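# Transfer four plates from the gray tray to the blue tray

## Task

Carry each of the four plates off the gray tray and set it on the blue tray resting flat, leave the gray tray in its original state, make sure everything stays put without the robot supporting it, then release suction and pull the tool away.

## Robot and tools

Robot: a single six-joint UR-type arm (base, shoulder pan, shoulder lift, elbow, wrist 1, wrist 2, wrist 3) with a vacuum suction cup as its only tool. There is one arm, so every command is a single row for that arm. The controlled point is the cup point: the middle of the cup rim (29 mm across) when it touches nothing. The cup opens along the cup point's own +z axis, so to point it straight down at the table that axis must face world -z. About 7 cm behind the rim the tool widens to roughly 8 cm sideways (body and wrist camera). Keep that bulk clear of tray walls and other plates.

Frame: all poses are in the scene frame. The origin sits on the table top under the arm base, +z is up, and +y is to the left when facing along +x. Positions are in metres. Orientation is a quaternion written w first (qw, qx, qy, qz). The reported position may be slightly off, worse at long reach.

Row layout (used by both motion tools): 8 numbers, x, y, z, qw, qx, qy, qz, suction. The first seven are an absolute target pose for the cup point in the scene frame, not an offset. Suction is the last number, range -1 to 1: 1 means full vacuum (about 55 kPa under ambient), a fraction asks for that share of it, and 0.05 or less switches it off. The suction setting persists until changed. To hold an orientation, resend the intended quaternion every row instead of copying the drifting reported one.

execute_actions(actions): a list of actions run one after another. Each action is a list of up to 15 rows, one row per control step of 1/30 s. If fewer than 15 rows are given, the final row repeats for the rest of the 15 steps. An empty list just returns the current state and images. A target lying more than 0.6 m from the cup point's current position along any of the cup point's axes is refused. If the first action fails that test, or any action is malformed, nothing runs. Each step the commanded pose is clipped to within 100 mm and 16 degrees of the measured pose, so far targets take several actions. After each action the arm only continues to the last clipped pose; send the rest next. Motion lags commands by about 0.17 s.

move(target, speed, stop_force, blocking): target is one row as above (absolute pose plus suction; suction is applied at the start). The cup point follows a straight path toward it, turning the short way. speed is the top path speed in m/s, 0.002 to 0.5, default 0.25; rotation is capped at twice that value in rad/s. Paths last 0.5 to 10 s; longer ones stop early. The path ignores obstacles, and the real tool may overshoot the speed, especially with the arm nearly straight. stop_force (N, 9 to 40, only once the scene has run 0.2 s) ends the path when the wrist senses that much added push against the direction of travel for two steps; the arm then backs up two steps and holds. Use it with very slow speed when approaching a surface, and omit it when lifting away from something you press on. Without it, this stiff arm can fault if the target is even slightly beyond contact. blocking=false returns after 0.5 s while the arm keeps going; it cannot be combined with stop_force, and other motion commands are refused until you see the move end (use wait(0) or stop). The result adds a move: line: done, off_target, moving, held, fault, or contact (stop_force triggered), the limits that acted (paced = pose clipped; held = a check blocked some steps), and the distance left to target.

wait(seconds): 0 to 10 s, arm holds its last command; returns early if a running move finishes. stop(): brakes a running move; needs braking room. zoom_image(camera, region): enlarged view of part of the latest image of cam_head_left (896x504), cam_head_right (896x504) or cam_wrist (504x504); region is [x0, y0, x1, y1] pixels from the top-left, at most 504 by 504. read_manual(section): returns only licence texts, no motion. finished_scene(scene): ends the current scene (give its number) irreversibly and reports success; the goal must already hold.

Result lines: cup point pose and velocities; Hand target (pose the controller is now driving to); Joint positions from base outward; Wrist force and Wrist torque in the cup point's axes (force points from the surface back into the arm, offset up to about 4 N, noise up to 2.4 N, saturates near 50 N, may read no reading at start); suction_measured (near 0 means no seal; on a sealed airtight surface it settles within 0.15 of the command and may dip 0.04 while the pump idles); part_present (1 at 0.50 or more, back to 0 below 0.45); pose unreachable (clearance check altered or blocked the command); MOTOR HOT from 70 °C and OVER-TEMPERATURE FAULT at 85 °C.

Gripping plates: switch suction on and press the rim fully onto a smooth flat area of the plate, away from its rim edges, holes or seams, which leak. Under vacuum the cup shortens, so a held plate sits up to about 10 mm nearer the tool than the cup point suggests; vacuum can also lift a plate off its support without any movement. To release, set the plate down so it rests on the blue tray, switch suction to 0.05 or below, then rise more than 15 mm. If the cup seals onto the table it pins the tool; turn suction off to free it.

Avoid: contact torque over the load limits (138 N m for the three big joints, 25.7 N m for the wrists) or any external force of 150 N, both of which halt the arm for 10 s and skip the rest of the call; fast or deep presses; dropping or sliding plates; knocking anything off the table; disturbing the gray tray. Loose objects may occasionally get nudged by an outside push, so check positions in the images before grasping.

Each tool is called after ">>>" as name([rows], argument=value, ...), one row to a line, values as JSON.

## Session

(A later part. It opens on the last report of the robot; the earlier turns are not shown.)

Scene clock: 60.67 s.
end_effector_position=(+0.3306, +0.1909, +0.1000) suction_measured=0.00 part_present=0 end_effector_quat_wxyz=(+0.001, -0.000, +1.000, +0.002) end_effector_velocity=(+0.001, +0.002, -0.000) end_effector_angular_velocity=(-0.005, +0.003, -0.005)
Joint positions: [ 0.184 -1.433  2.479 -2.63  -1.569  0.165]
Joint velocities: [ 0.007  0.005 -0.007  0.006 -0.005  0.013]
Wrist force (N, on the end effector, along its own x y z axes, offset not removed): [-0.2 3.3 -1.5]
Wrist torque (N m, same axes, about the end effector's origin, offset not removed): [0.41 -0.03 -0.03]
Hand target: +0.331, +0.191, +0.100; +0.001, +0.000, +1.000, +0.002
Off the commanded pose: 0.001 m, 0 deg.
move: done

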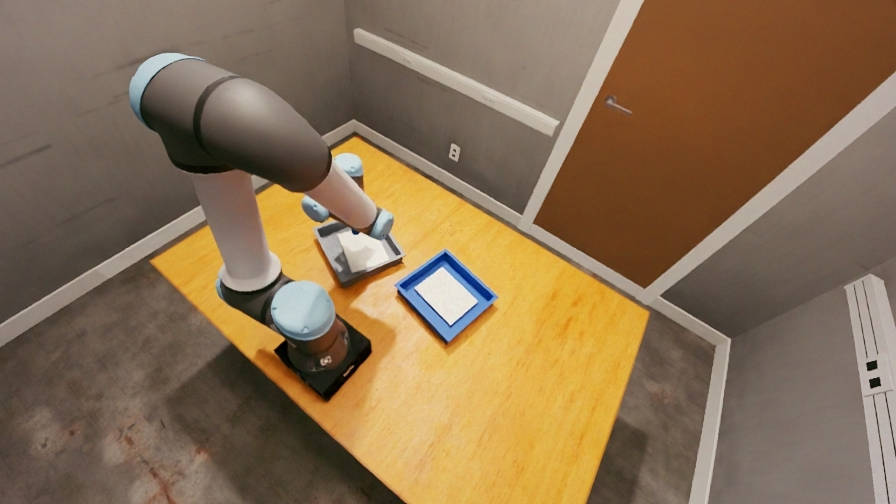

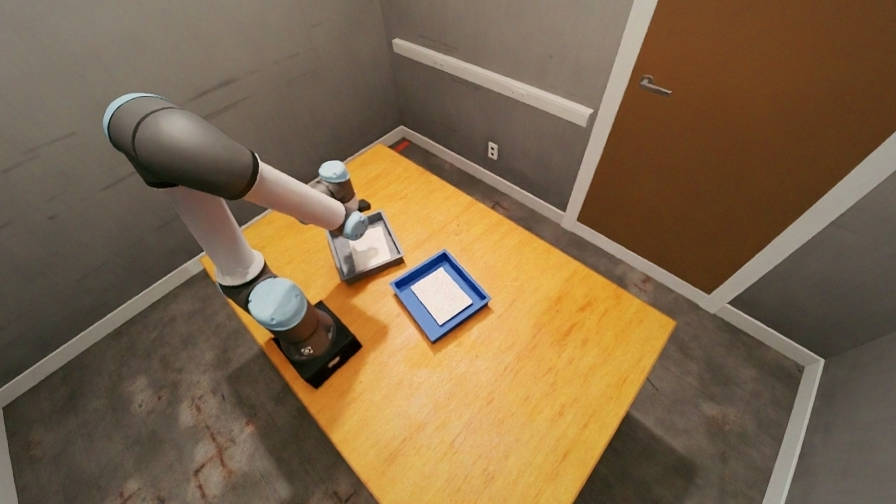

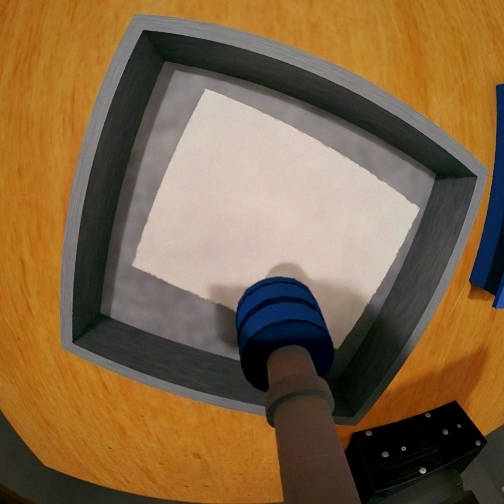

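Thickness 6.3 mm.

>>> move(target=[0.352,0.191,0.0125,0,0,1,0,1], speed=0.1)

>>> wait(seconds=0.7)

>>> move(target=[0.352,0.194,0.08,0,0,1,0,1], speed=0.12)

>>> move(target=[0.38,-0.136,0.08,0,-0.156,0.988,0,1], speed=0.35)

Scene clock: 67.63 s.
end_effector_position=(+0.3521, +0.1910, +0.0125) suction_measured=0.55 part_present=1 end_effector_quat_wxyz=(-0.000, +0.000, +1.000, -0.000) end_effector_velocity=(+0.001, +0.000, -0.001) end_effector_angular_velocity=(+0.000, -0.002, +0.001)
Joint positions: [ 0.177 -1.096  2.456 -2.942 -1.572  0.158]
Joint velocities: [ 0.001  0.006 -0.001 -0.007 -0.    -0.001]
Wrist force (N, on the end effector, along its own x y z axes, offset not removed): [-0.2 0.3 2.4]
Wrist torque (N m, same axes, about the end effector's origin, offset not removed): [-0.22 0.08 0.01]
Hand target: +0.352, +0.191, +0.012; +0.000, -0.000, +1.000, -0.000
Off the commanded pose: 0.000 m, 0 deg.
move: done

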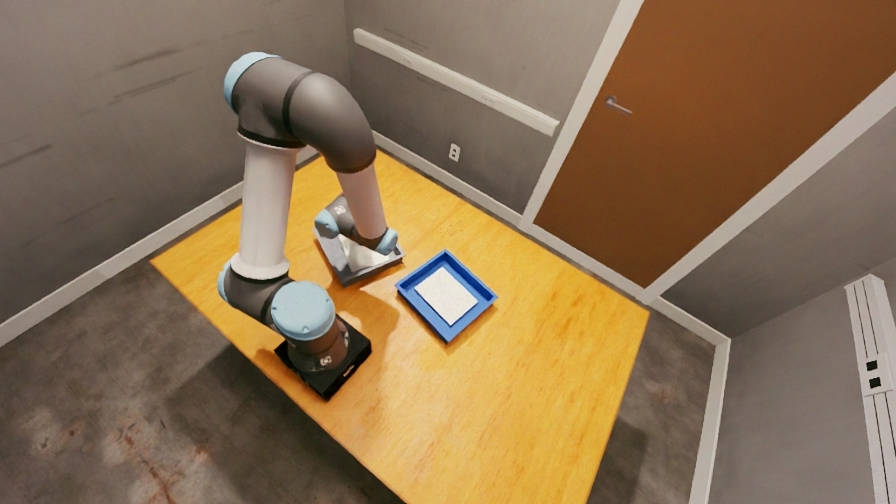

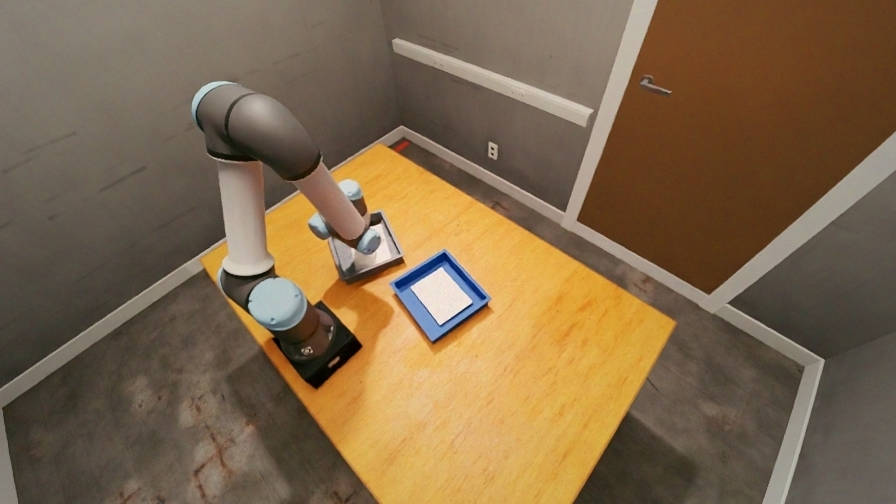

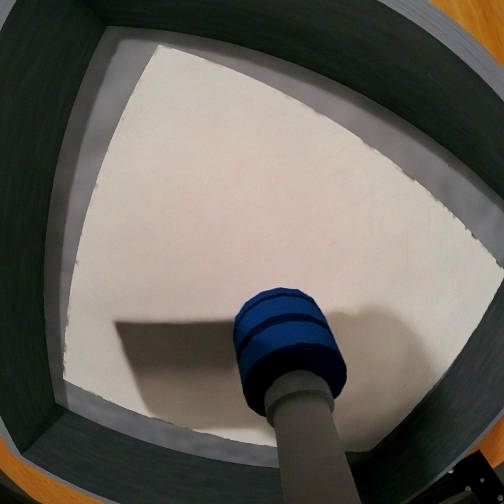

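Scene clock: 68.33 s.
end_effector_position=(+0.3522, +0.1910, +0.0124) suction_measured=0.99 part_present=1 end_effector_quat_wxyz=(+0.000, +0.000, +1.000, -0.000) end_effector_velocity=(-0.001, -0.000, -0.000) end_effector_angular_velocity=(-0.001, +0.001, -0.001)
Joint positions: [ 0.177 -1.095  2.456 -2.942 -1.572  0.158]
Joint velocities: [ 0.     0.     0.001  0.    -0.     0.001]
Wrist force (N, on the end effector, along its own x y z axes, offset not removed): [-2.5 1.5 -0.8]
Wrist torque (N m, same axes, about the end effector's origin, offset not removed): [0.18 0.44 0.02]
Hand target: +0.352, +0.191, +0.012; +0.000, -0.000, +1.000, -0.000
Off the commanded pose: 0.000 m, 0 deg.
wait: 0.70 s; at rest by 0.17 s

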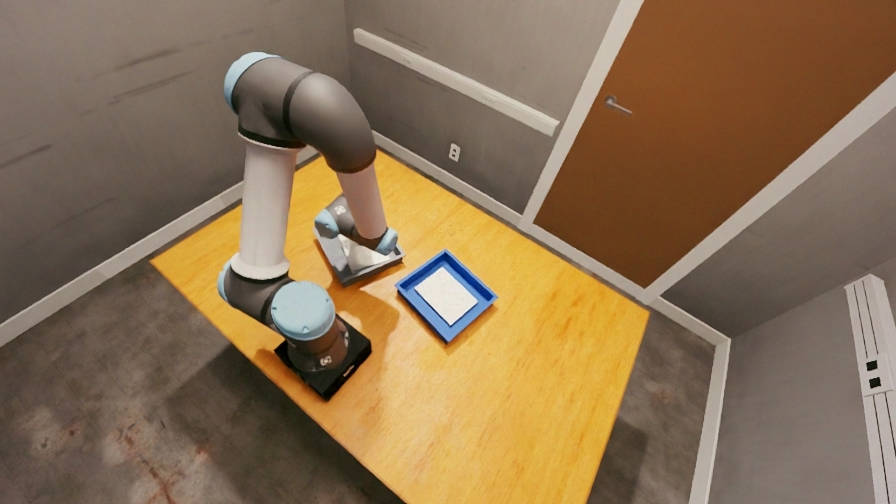

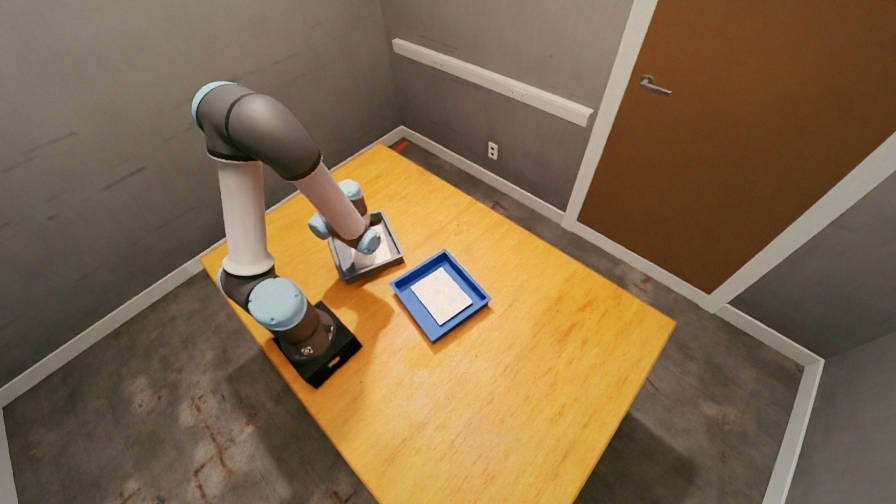

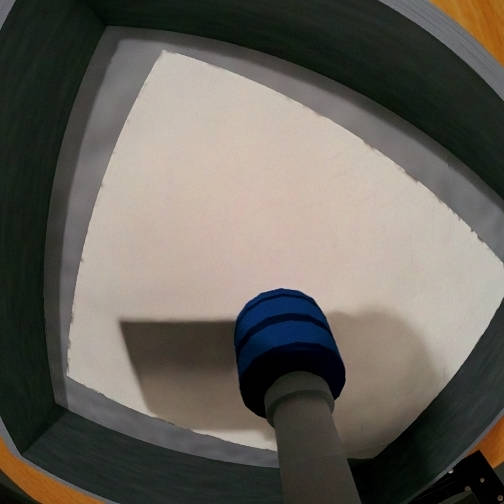

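Scene clock: 69.40 s.
end_effector_position=(+0.3519, +0.1940, +0.0799) suction_measured=0.99 part_present=1 end_effector_quat_wxyz=(+0.000, +0.000, +1.000, +0.000) end_effector_velocity=(-0.000, +0.000, +0.002) end_effector_angular_velocity=(-0.000, +0.002, +0.001)
Joint positions: [ 0.185 -1.329  2.437 -2.689 -1.572  0.167]
Joint velocities: [ 0.001 -0.005 -0.002  0.01   0.     0.   ]
Wrist force (N, on the end effector, along its own x y z axes, offset not removed): [-0.3 1.6 3.0]
Wrist torque (N m, same axes, about the end effector's origin, offset not removed): [0.18 0.01 0.02]
Hand target: +0.352, +0.194, +0.080; +0.000, +0.000, +1.000, +0.000
Off the commanded pose: 0.000 m, 0 deg.
move: done

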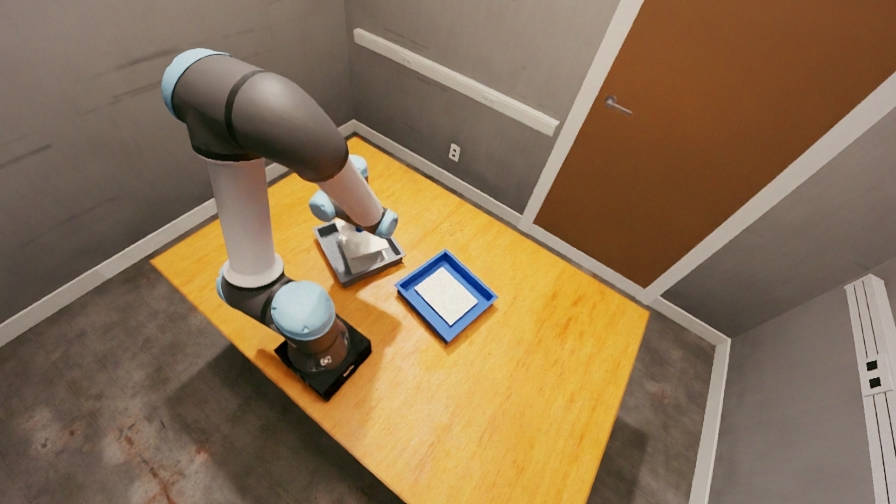

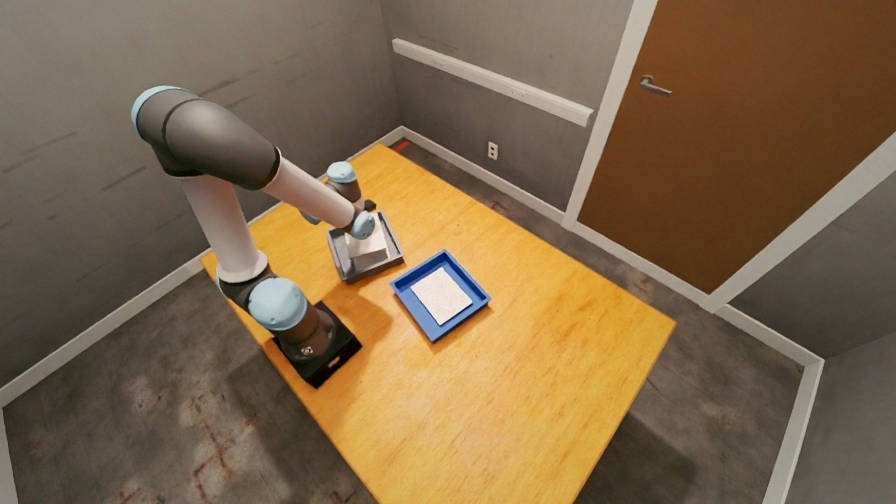

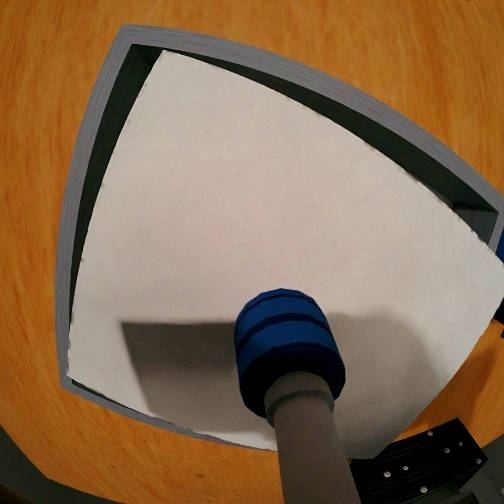

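Scene clock: 71.03 s.
end_effector_position=(+0.3793, -0.1370, +0.0800) suction_measured=0.96 part_present=1 end_effector_quat_wxyz=(-0.001, -0.156, +0.988, -0.002) end_effector_velocity=(+0.001, -0.001, -0.001) end_effector_angular_velocity=(+0.002, +0.000, +0.002)
Joint positions: [-0.667 -1.328  2.433 -2.685 -1.567 -0.998]
Joint velocities: [-0.003  0.004 -0.003  0.001  0.001 -0.005]
Wrist force (N, on the end effector, along its own x y z axes, offset not removed): [-0.2 0.7 -0.3]
Wrist torque (N m, same axes, about the end effector's origin, offset not removed): [0.05 0.02 -0.07]
Hand target: +0.379, -0.137, +0.080; -0.001, -0.156, +0.988, -0.002
Off the commanded pose: 0.001 m, 0 deg.
move: done

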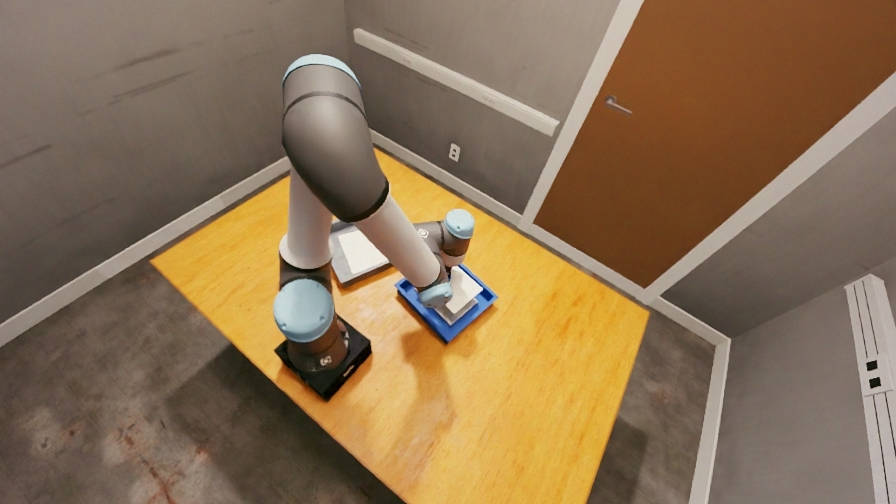

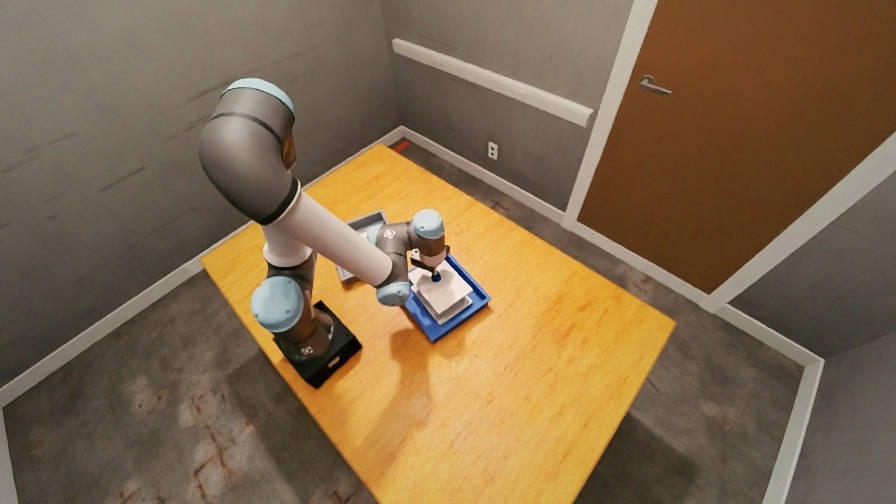

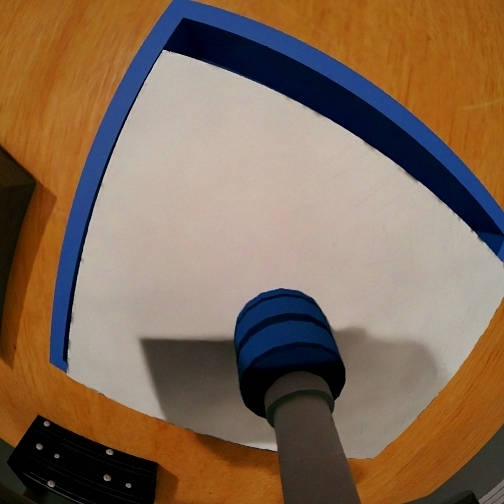

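>>> move(target=[0.38,-0.136,0.0138,0,-0.156,0.988,0,1], speed=0.1)

>>> execute_actions([
  [[0.38,-0.136,0.017,0,-0.156,0.988,0,0]],
])

>>> move(target=[0.38,-0.136,0.08,0,-0.156,0.988,0,0])

>>> move(target=[0.352,0.191,0.08,0,0,1,0,0], speed=0.4)

>>> move(target=[0.352,0.191,0.0062,0,0,1,0,1], speed=0.1)

>>> wait(seconds=0.7)

Scene clock: 78.10 s.
end_effector_position=(+0.3801, -0.1361, +0.0138) suction_measured=0.99 part_present=1 end_effector_quat_wxyz=(-0.000, -0.156, +0.988, +0.000) end_effector_velocity=(+0.000, -0.000, -0.002) end_effector_angular_velocity=(-0.001, -0.001, +0.000)
Joint positions: [-0.665 -1.1    2.447 -2.927 -1.564 -0.996]
Joint velocities: [ 0.     0.006 -0.001 -0.007 -0.     0.   ]
Wrist force (N, on the end effector, along its own x y z axes, offset not removed): [-0.4 1.9 1.2]
Wrist torque (N m, same axes, about the end effector's origin, offset not removed): [0.21 -0.01 -0.09]
Hand target: +0.380, -0.136, +0.014; +0.000, -0.156, +0.988, +0.000
Off the commanded pose: 0.000 m, 0 deg.
move: done

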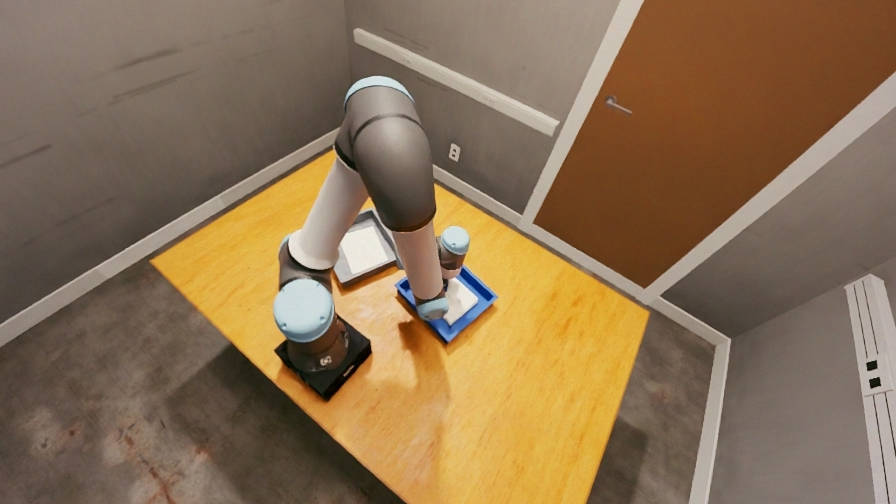

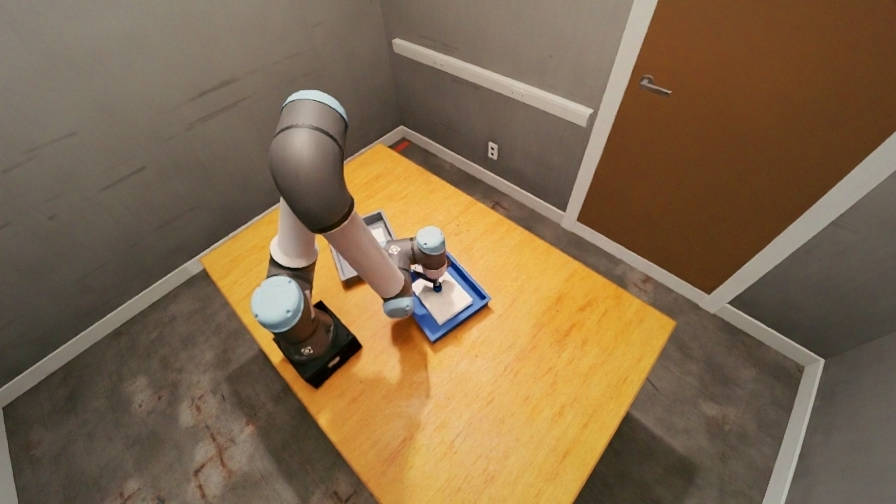

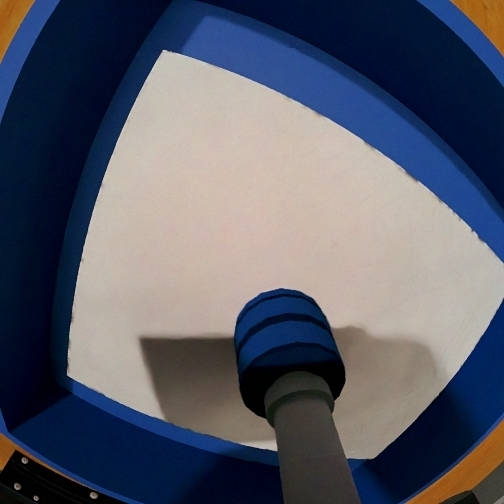

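Scene clock: 78.60 s.
end_effector_position=(+0.3800, -0.1360, +0.0170) suction_measured=0.00 part_present=0 end_effector_quat_wxyz=(+0.000, -0.156, +0.988, +0.000) end_effector_velocity=(-0.000, +0.001, -0.001) end_effector_angular_velocity=(+0.001, +0.002, -0.001)
Joint positions: [-0.665 -1.111  2.448 -2.916 -1.564 -0.996]
Joint velocities: [ 0.001  0.002  0.001 -0.     0.     0.001]
Wrist force (N, on the end effector, along its own x y z axes, offset not removed): [-0.4 0.5 -7.3]
Wrist torque (N m, same axes, about the end effector's origin, offset not removed): [-0.16 0.09 -0.01]
Hand target: +0.380, -0.136, +0.017; +0.000, -0.156, +0.988, -0.000
Off the commanded pose: 0.000 m, 0 deg.

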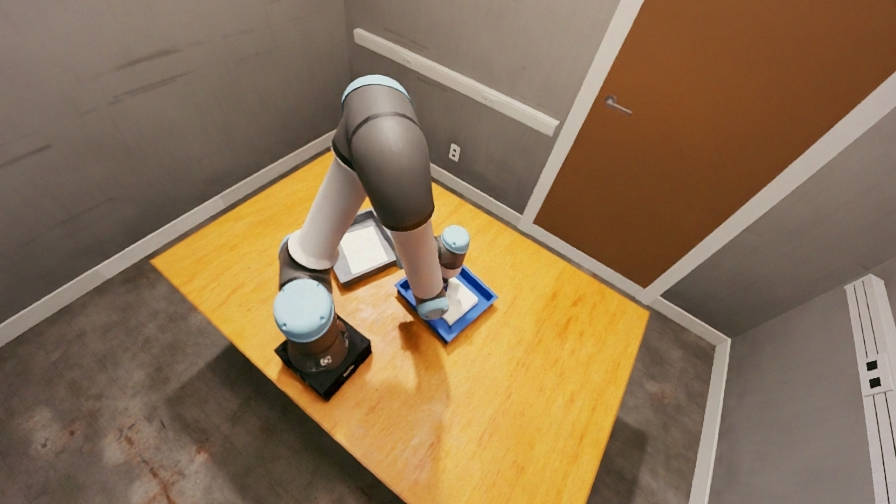

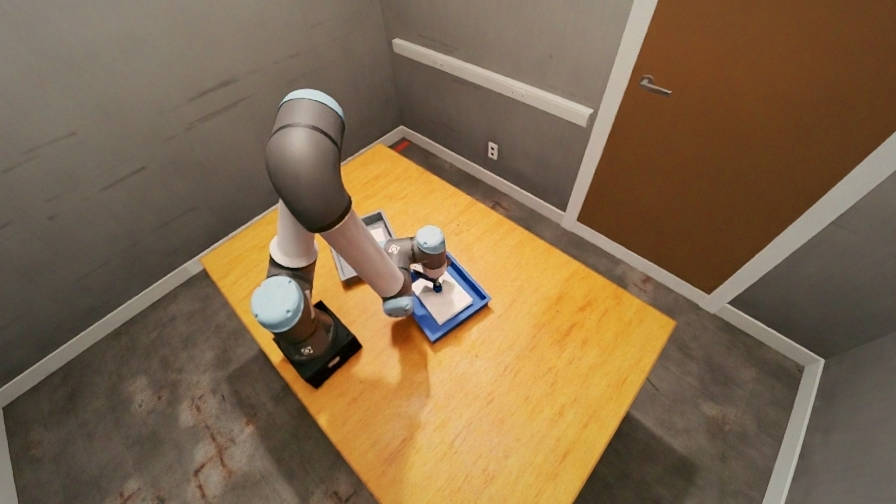

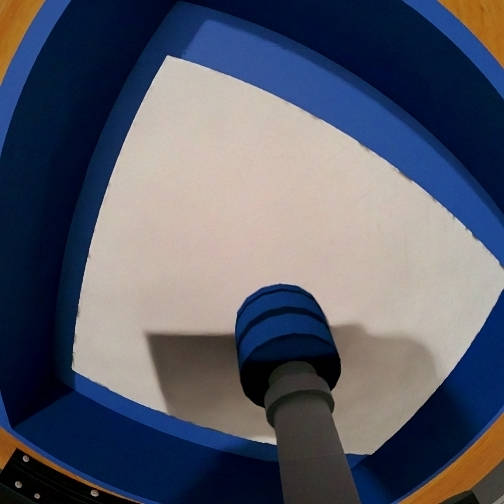

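Scene clock: 79.57 s.
end_effector_position=(+0.3799, -0.1359, +0.0800) suction_measured=0.00 part_present=0 end_effector_quat_wxyz=(+0.000, -0.156, +0.988, -0.000) end_effector_velocity=(-0.000, -0.000, +0.002) end_effector_angular_velocity=(+0.000, +0.002, -0.000)
Joint positions: [-0.666 -1.328  2.432 -2.683 -1.564 -0.998]
Joint velocities: [-0.    -0.007 -0.001  0.01  -0.001 -0.   ]
Wrist force (N, on the end effector, along its own x y z axes, offset not removed): [-1.7 -0.3 -0.6]
Wrist torque (N m, same axes, about the end effector's origin, offset not removed): [-0.17 0.16 -0.03]
Hand target: +0.380, -0.136, +0.080; -0.000, -0.156, +0.988, -0.000
Off the commanded pose: 0.000 m, 0 deg.
move: done

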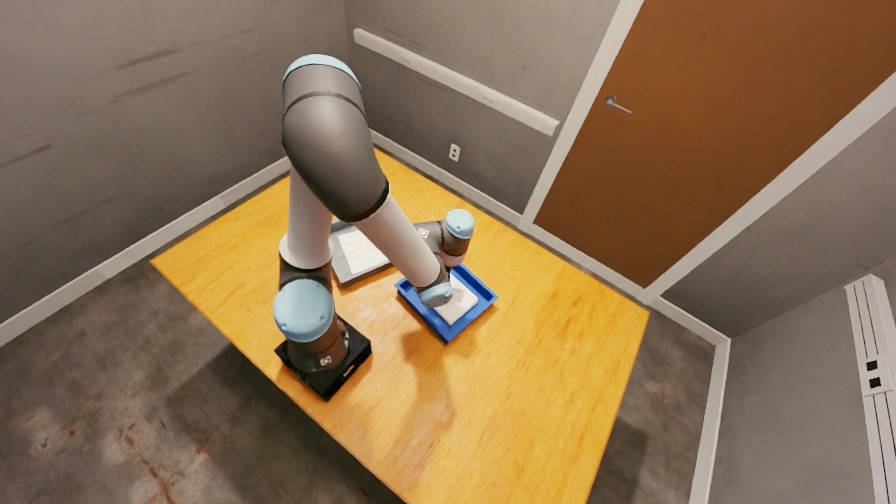

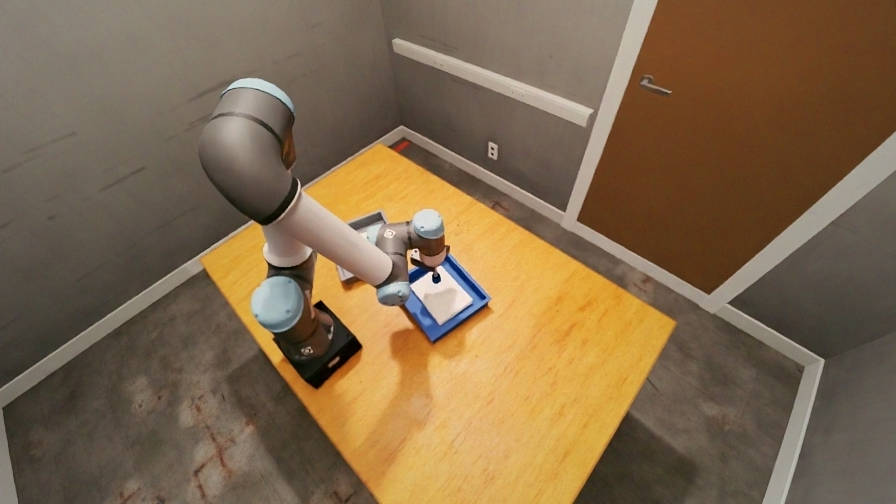

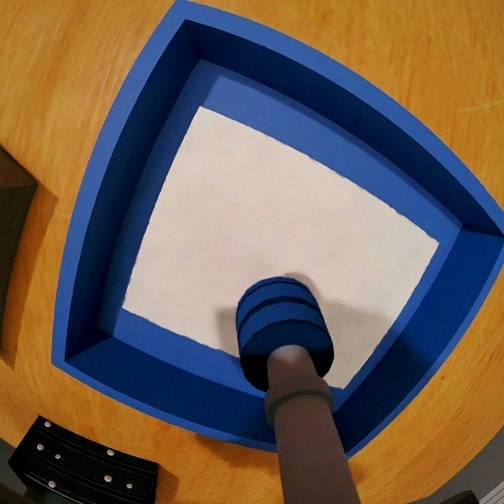

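Scene clock: 81.10 s.
end_effector_position=(+0.3526, +0.1919, +0.0800) suction_measured=0.00 part_present=0 end_effector_quat_wxyz=(+0.001, -0.000, +1.000, +0.002) end_effector_velocity=(+0.000, +0.002, -0.000) end_effector_angular_velocity=(-0.005, +0.003, -0.004)
Joint positions: [ 0.177 -1.331  2.439 -2.692 -1.569  0.158]
Joint velocities: [ 0.008  0.004 -0.007  0.006 -0.004  0.012]
Wrist force (N, on the end effector, along its own x y z axes, offset not removed): [-0.1 -1.1 2.3]
Wrist torque (N m, same axes, about the end effector's origin, offset not removed): [-0.15 0.01 0.07]
Hand target: +0.353, +0.192, +0.080; +0.001, +0.000, +1.000, +0.002
Off the commanded pose: 0.001 m, 0 deg.
move: done

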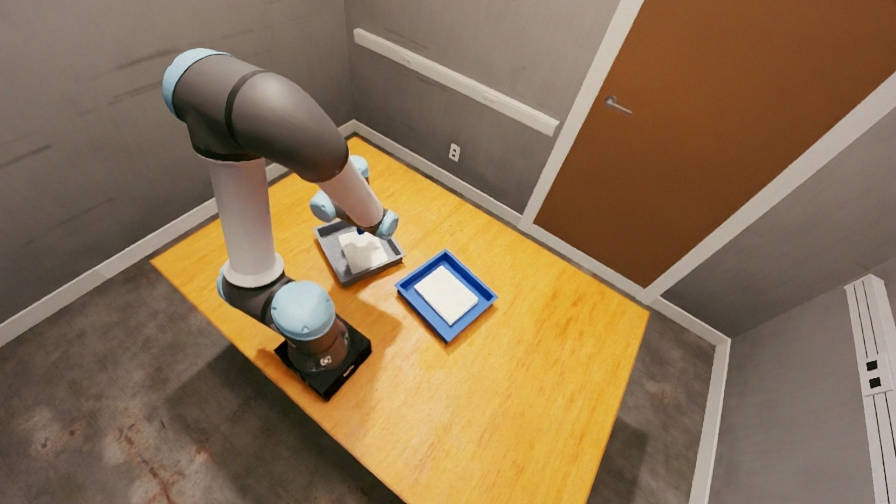

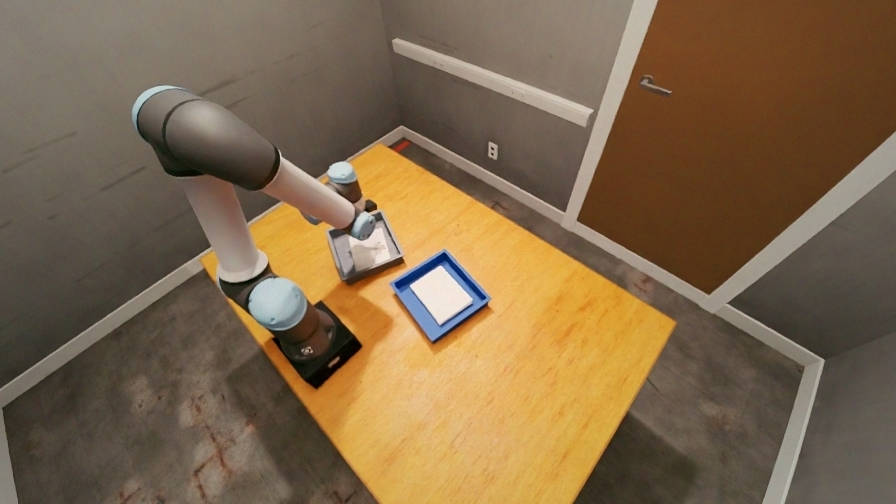

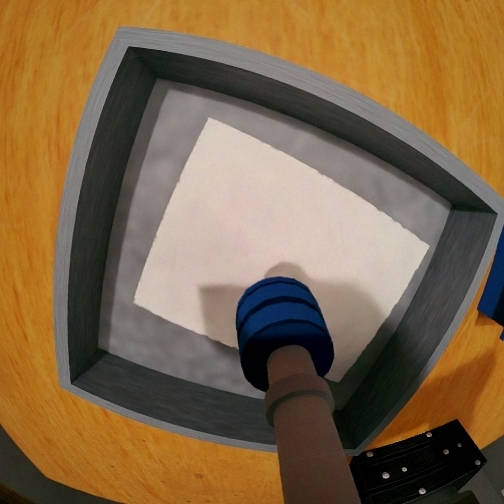

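Scene clock: 82.33 s.
end_effector_position=(+0.3522, +0.1909, +0.0062) suction_measured=0.55 part_present=1 end_effector_quat_wxyz=(-0.000, +0.000, +1.000, -0.000) end_effector_velocity=(+0.001, -0.000, -0.001) end_effector_angular_velocity=(+0.000, -0.003, -0.000)
Joint positions: [ 0.177 -1.073  2.455 -2.964 -1.572  0.158]
Joint velocities: [-0.     0.006 -0.001 -0.008 -0.    -0.   ]
Wrist force (N, on the end effector, along its own x y z axes, offset not removed): [-1.3 0.9 1.2]
Wrist torque (N m, same axes, about the end effector's origin, offset not removed): [-0.10 0.11 0.02]
Hand target: +0.352, +0.191, +0.006; -0.000, -0.000, +1.000, -0.000
Off the commanded pose: 0.000 m, 0 deg.
move: done

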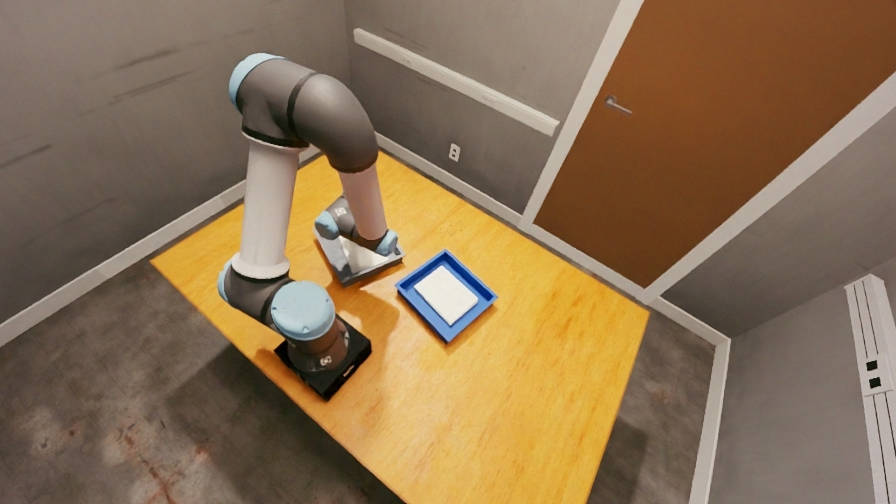

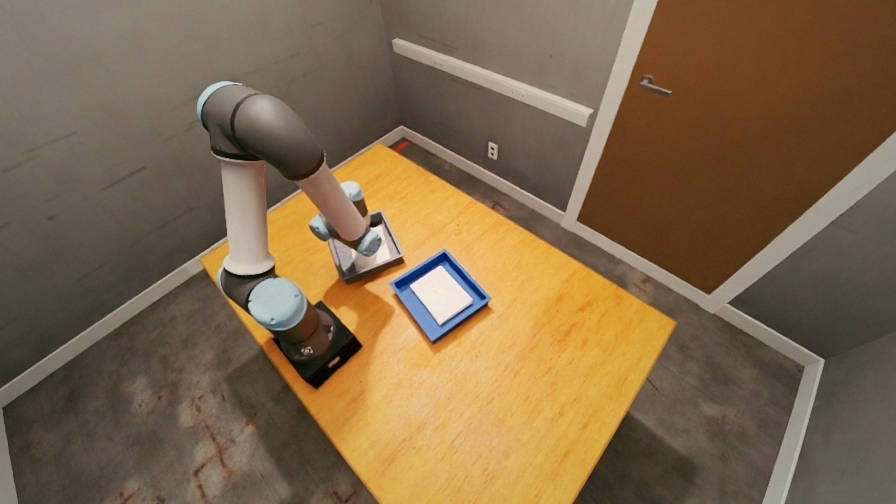

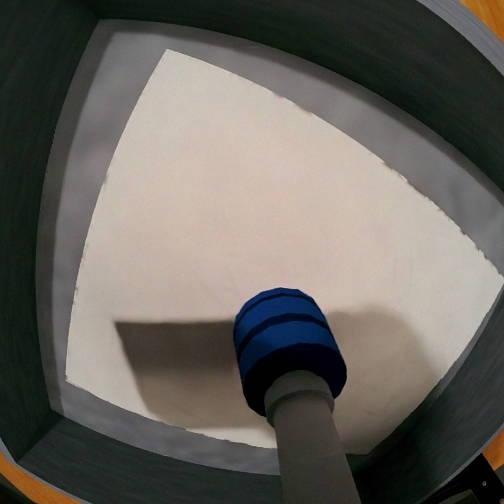

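Scene clock: 83.03 s.
end_effector_position=(+0.3522, +0.1910, +0.0061) suction_measured=0.99 part_present=1 end_effector_quat_wxyz=(-0.000, +0.000, +1.000, -0.000) end_effector_velocity=(+0.000, +0.000, +0.001) end_effector_angular_velocity=(+0.000, -0.001, -0.000)
Joint positions: [ 0.177 -1.072  2.455 -2.964 -1.572  0.158]
Joint velocities: [ 0.    -0.002  0.     0.001 -0.     0.   ]
Wrist force (N, on the end effector, along its own x y z axes, offset not removed): [-2.4 -2.1 0.1]
Wrist torque (N m, same axes, about the end effector's origin, offset not removed): [-0.30 0.24 0.10]
Hand target: +0.352, +0.191, +0.006; -0.000, -0.000, +1.000, -0.000
Off the commanded pose: 0.000 m, 0 deg.
wait: 0.70 s; at rest by 0.17 s

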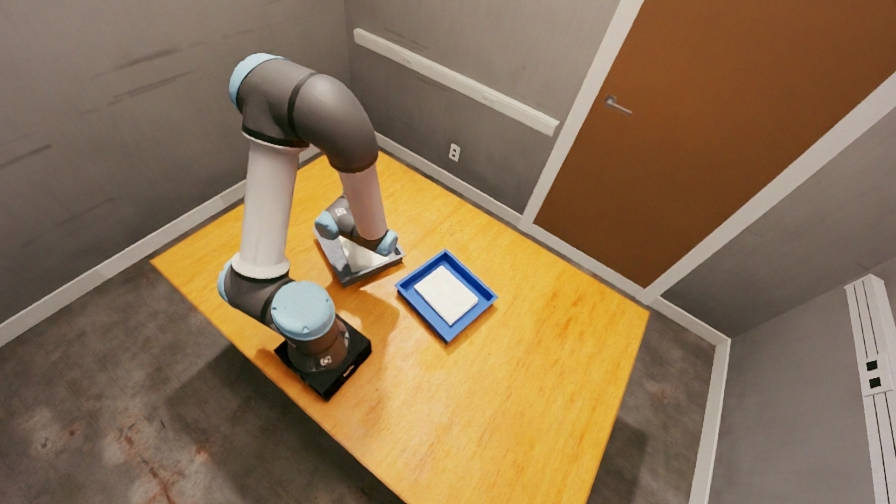

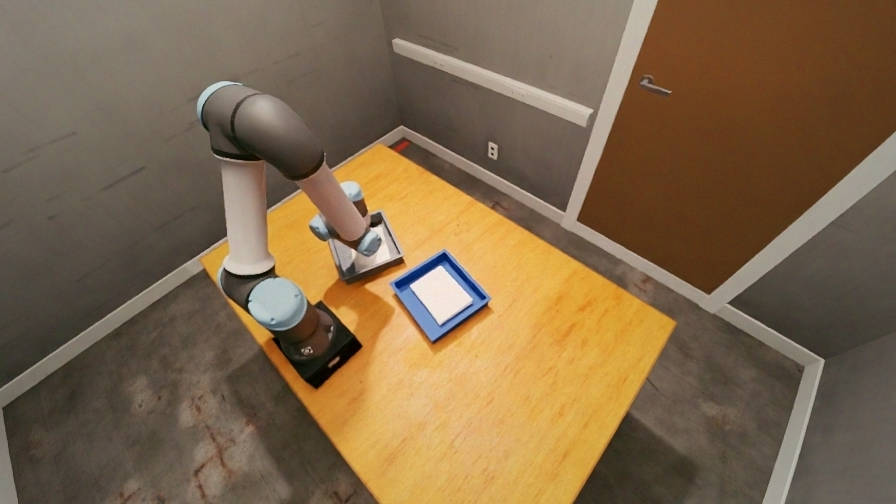

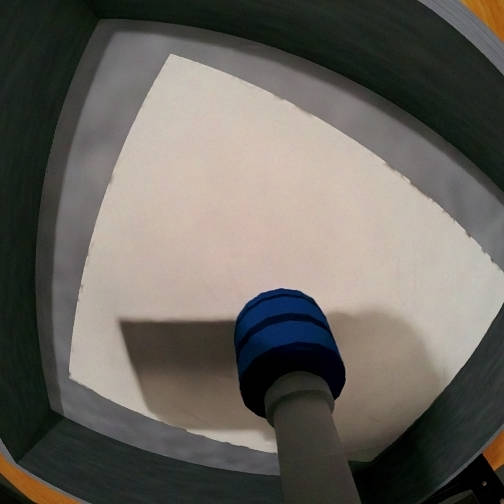

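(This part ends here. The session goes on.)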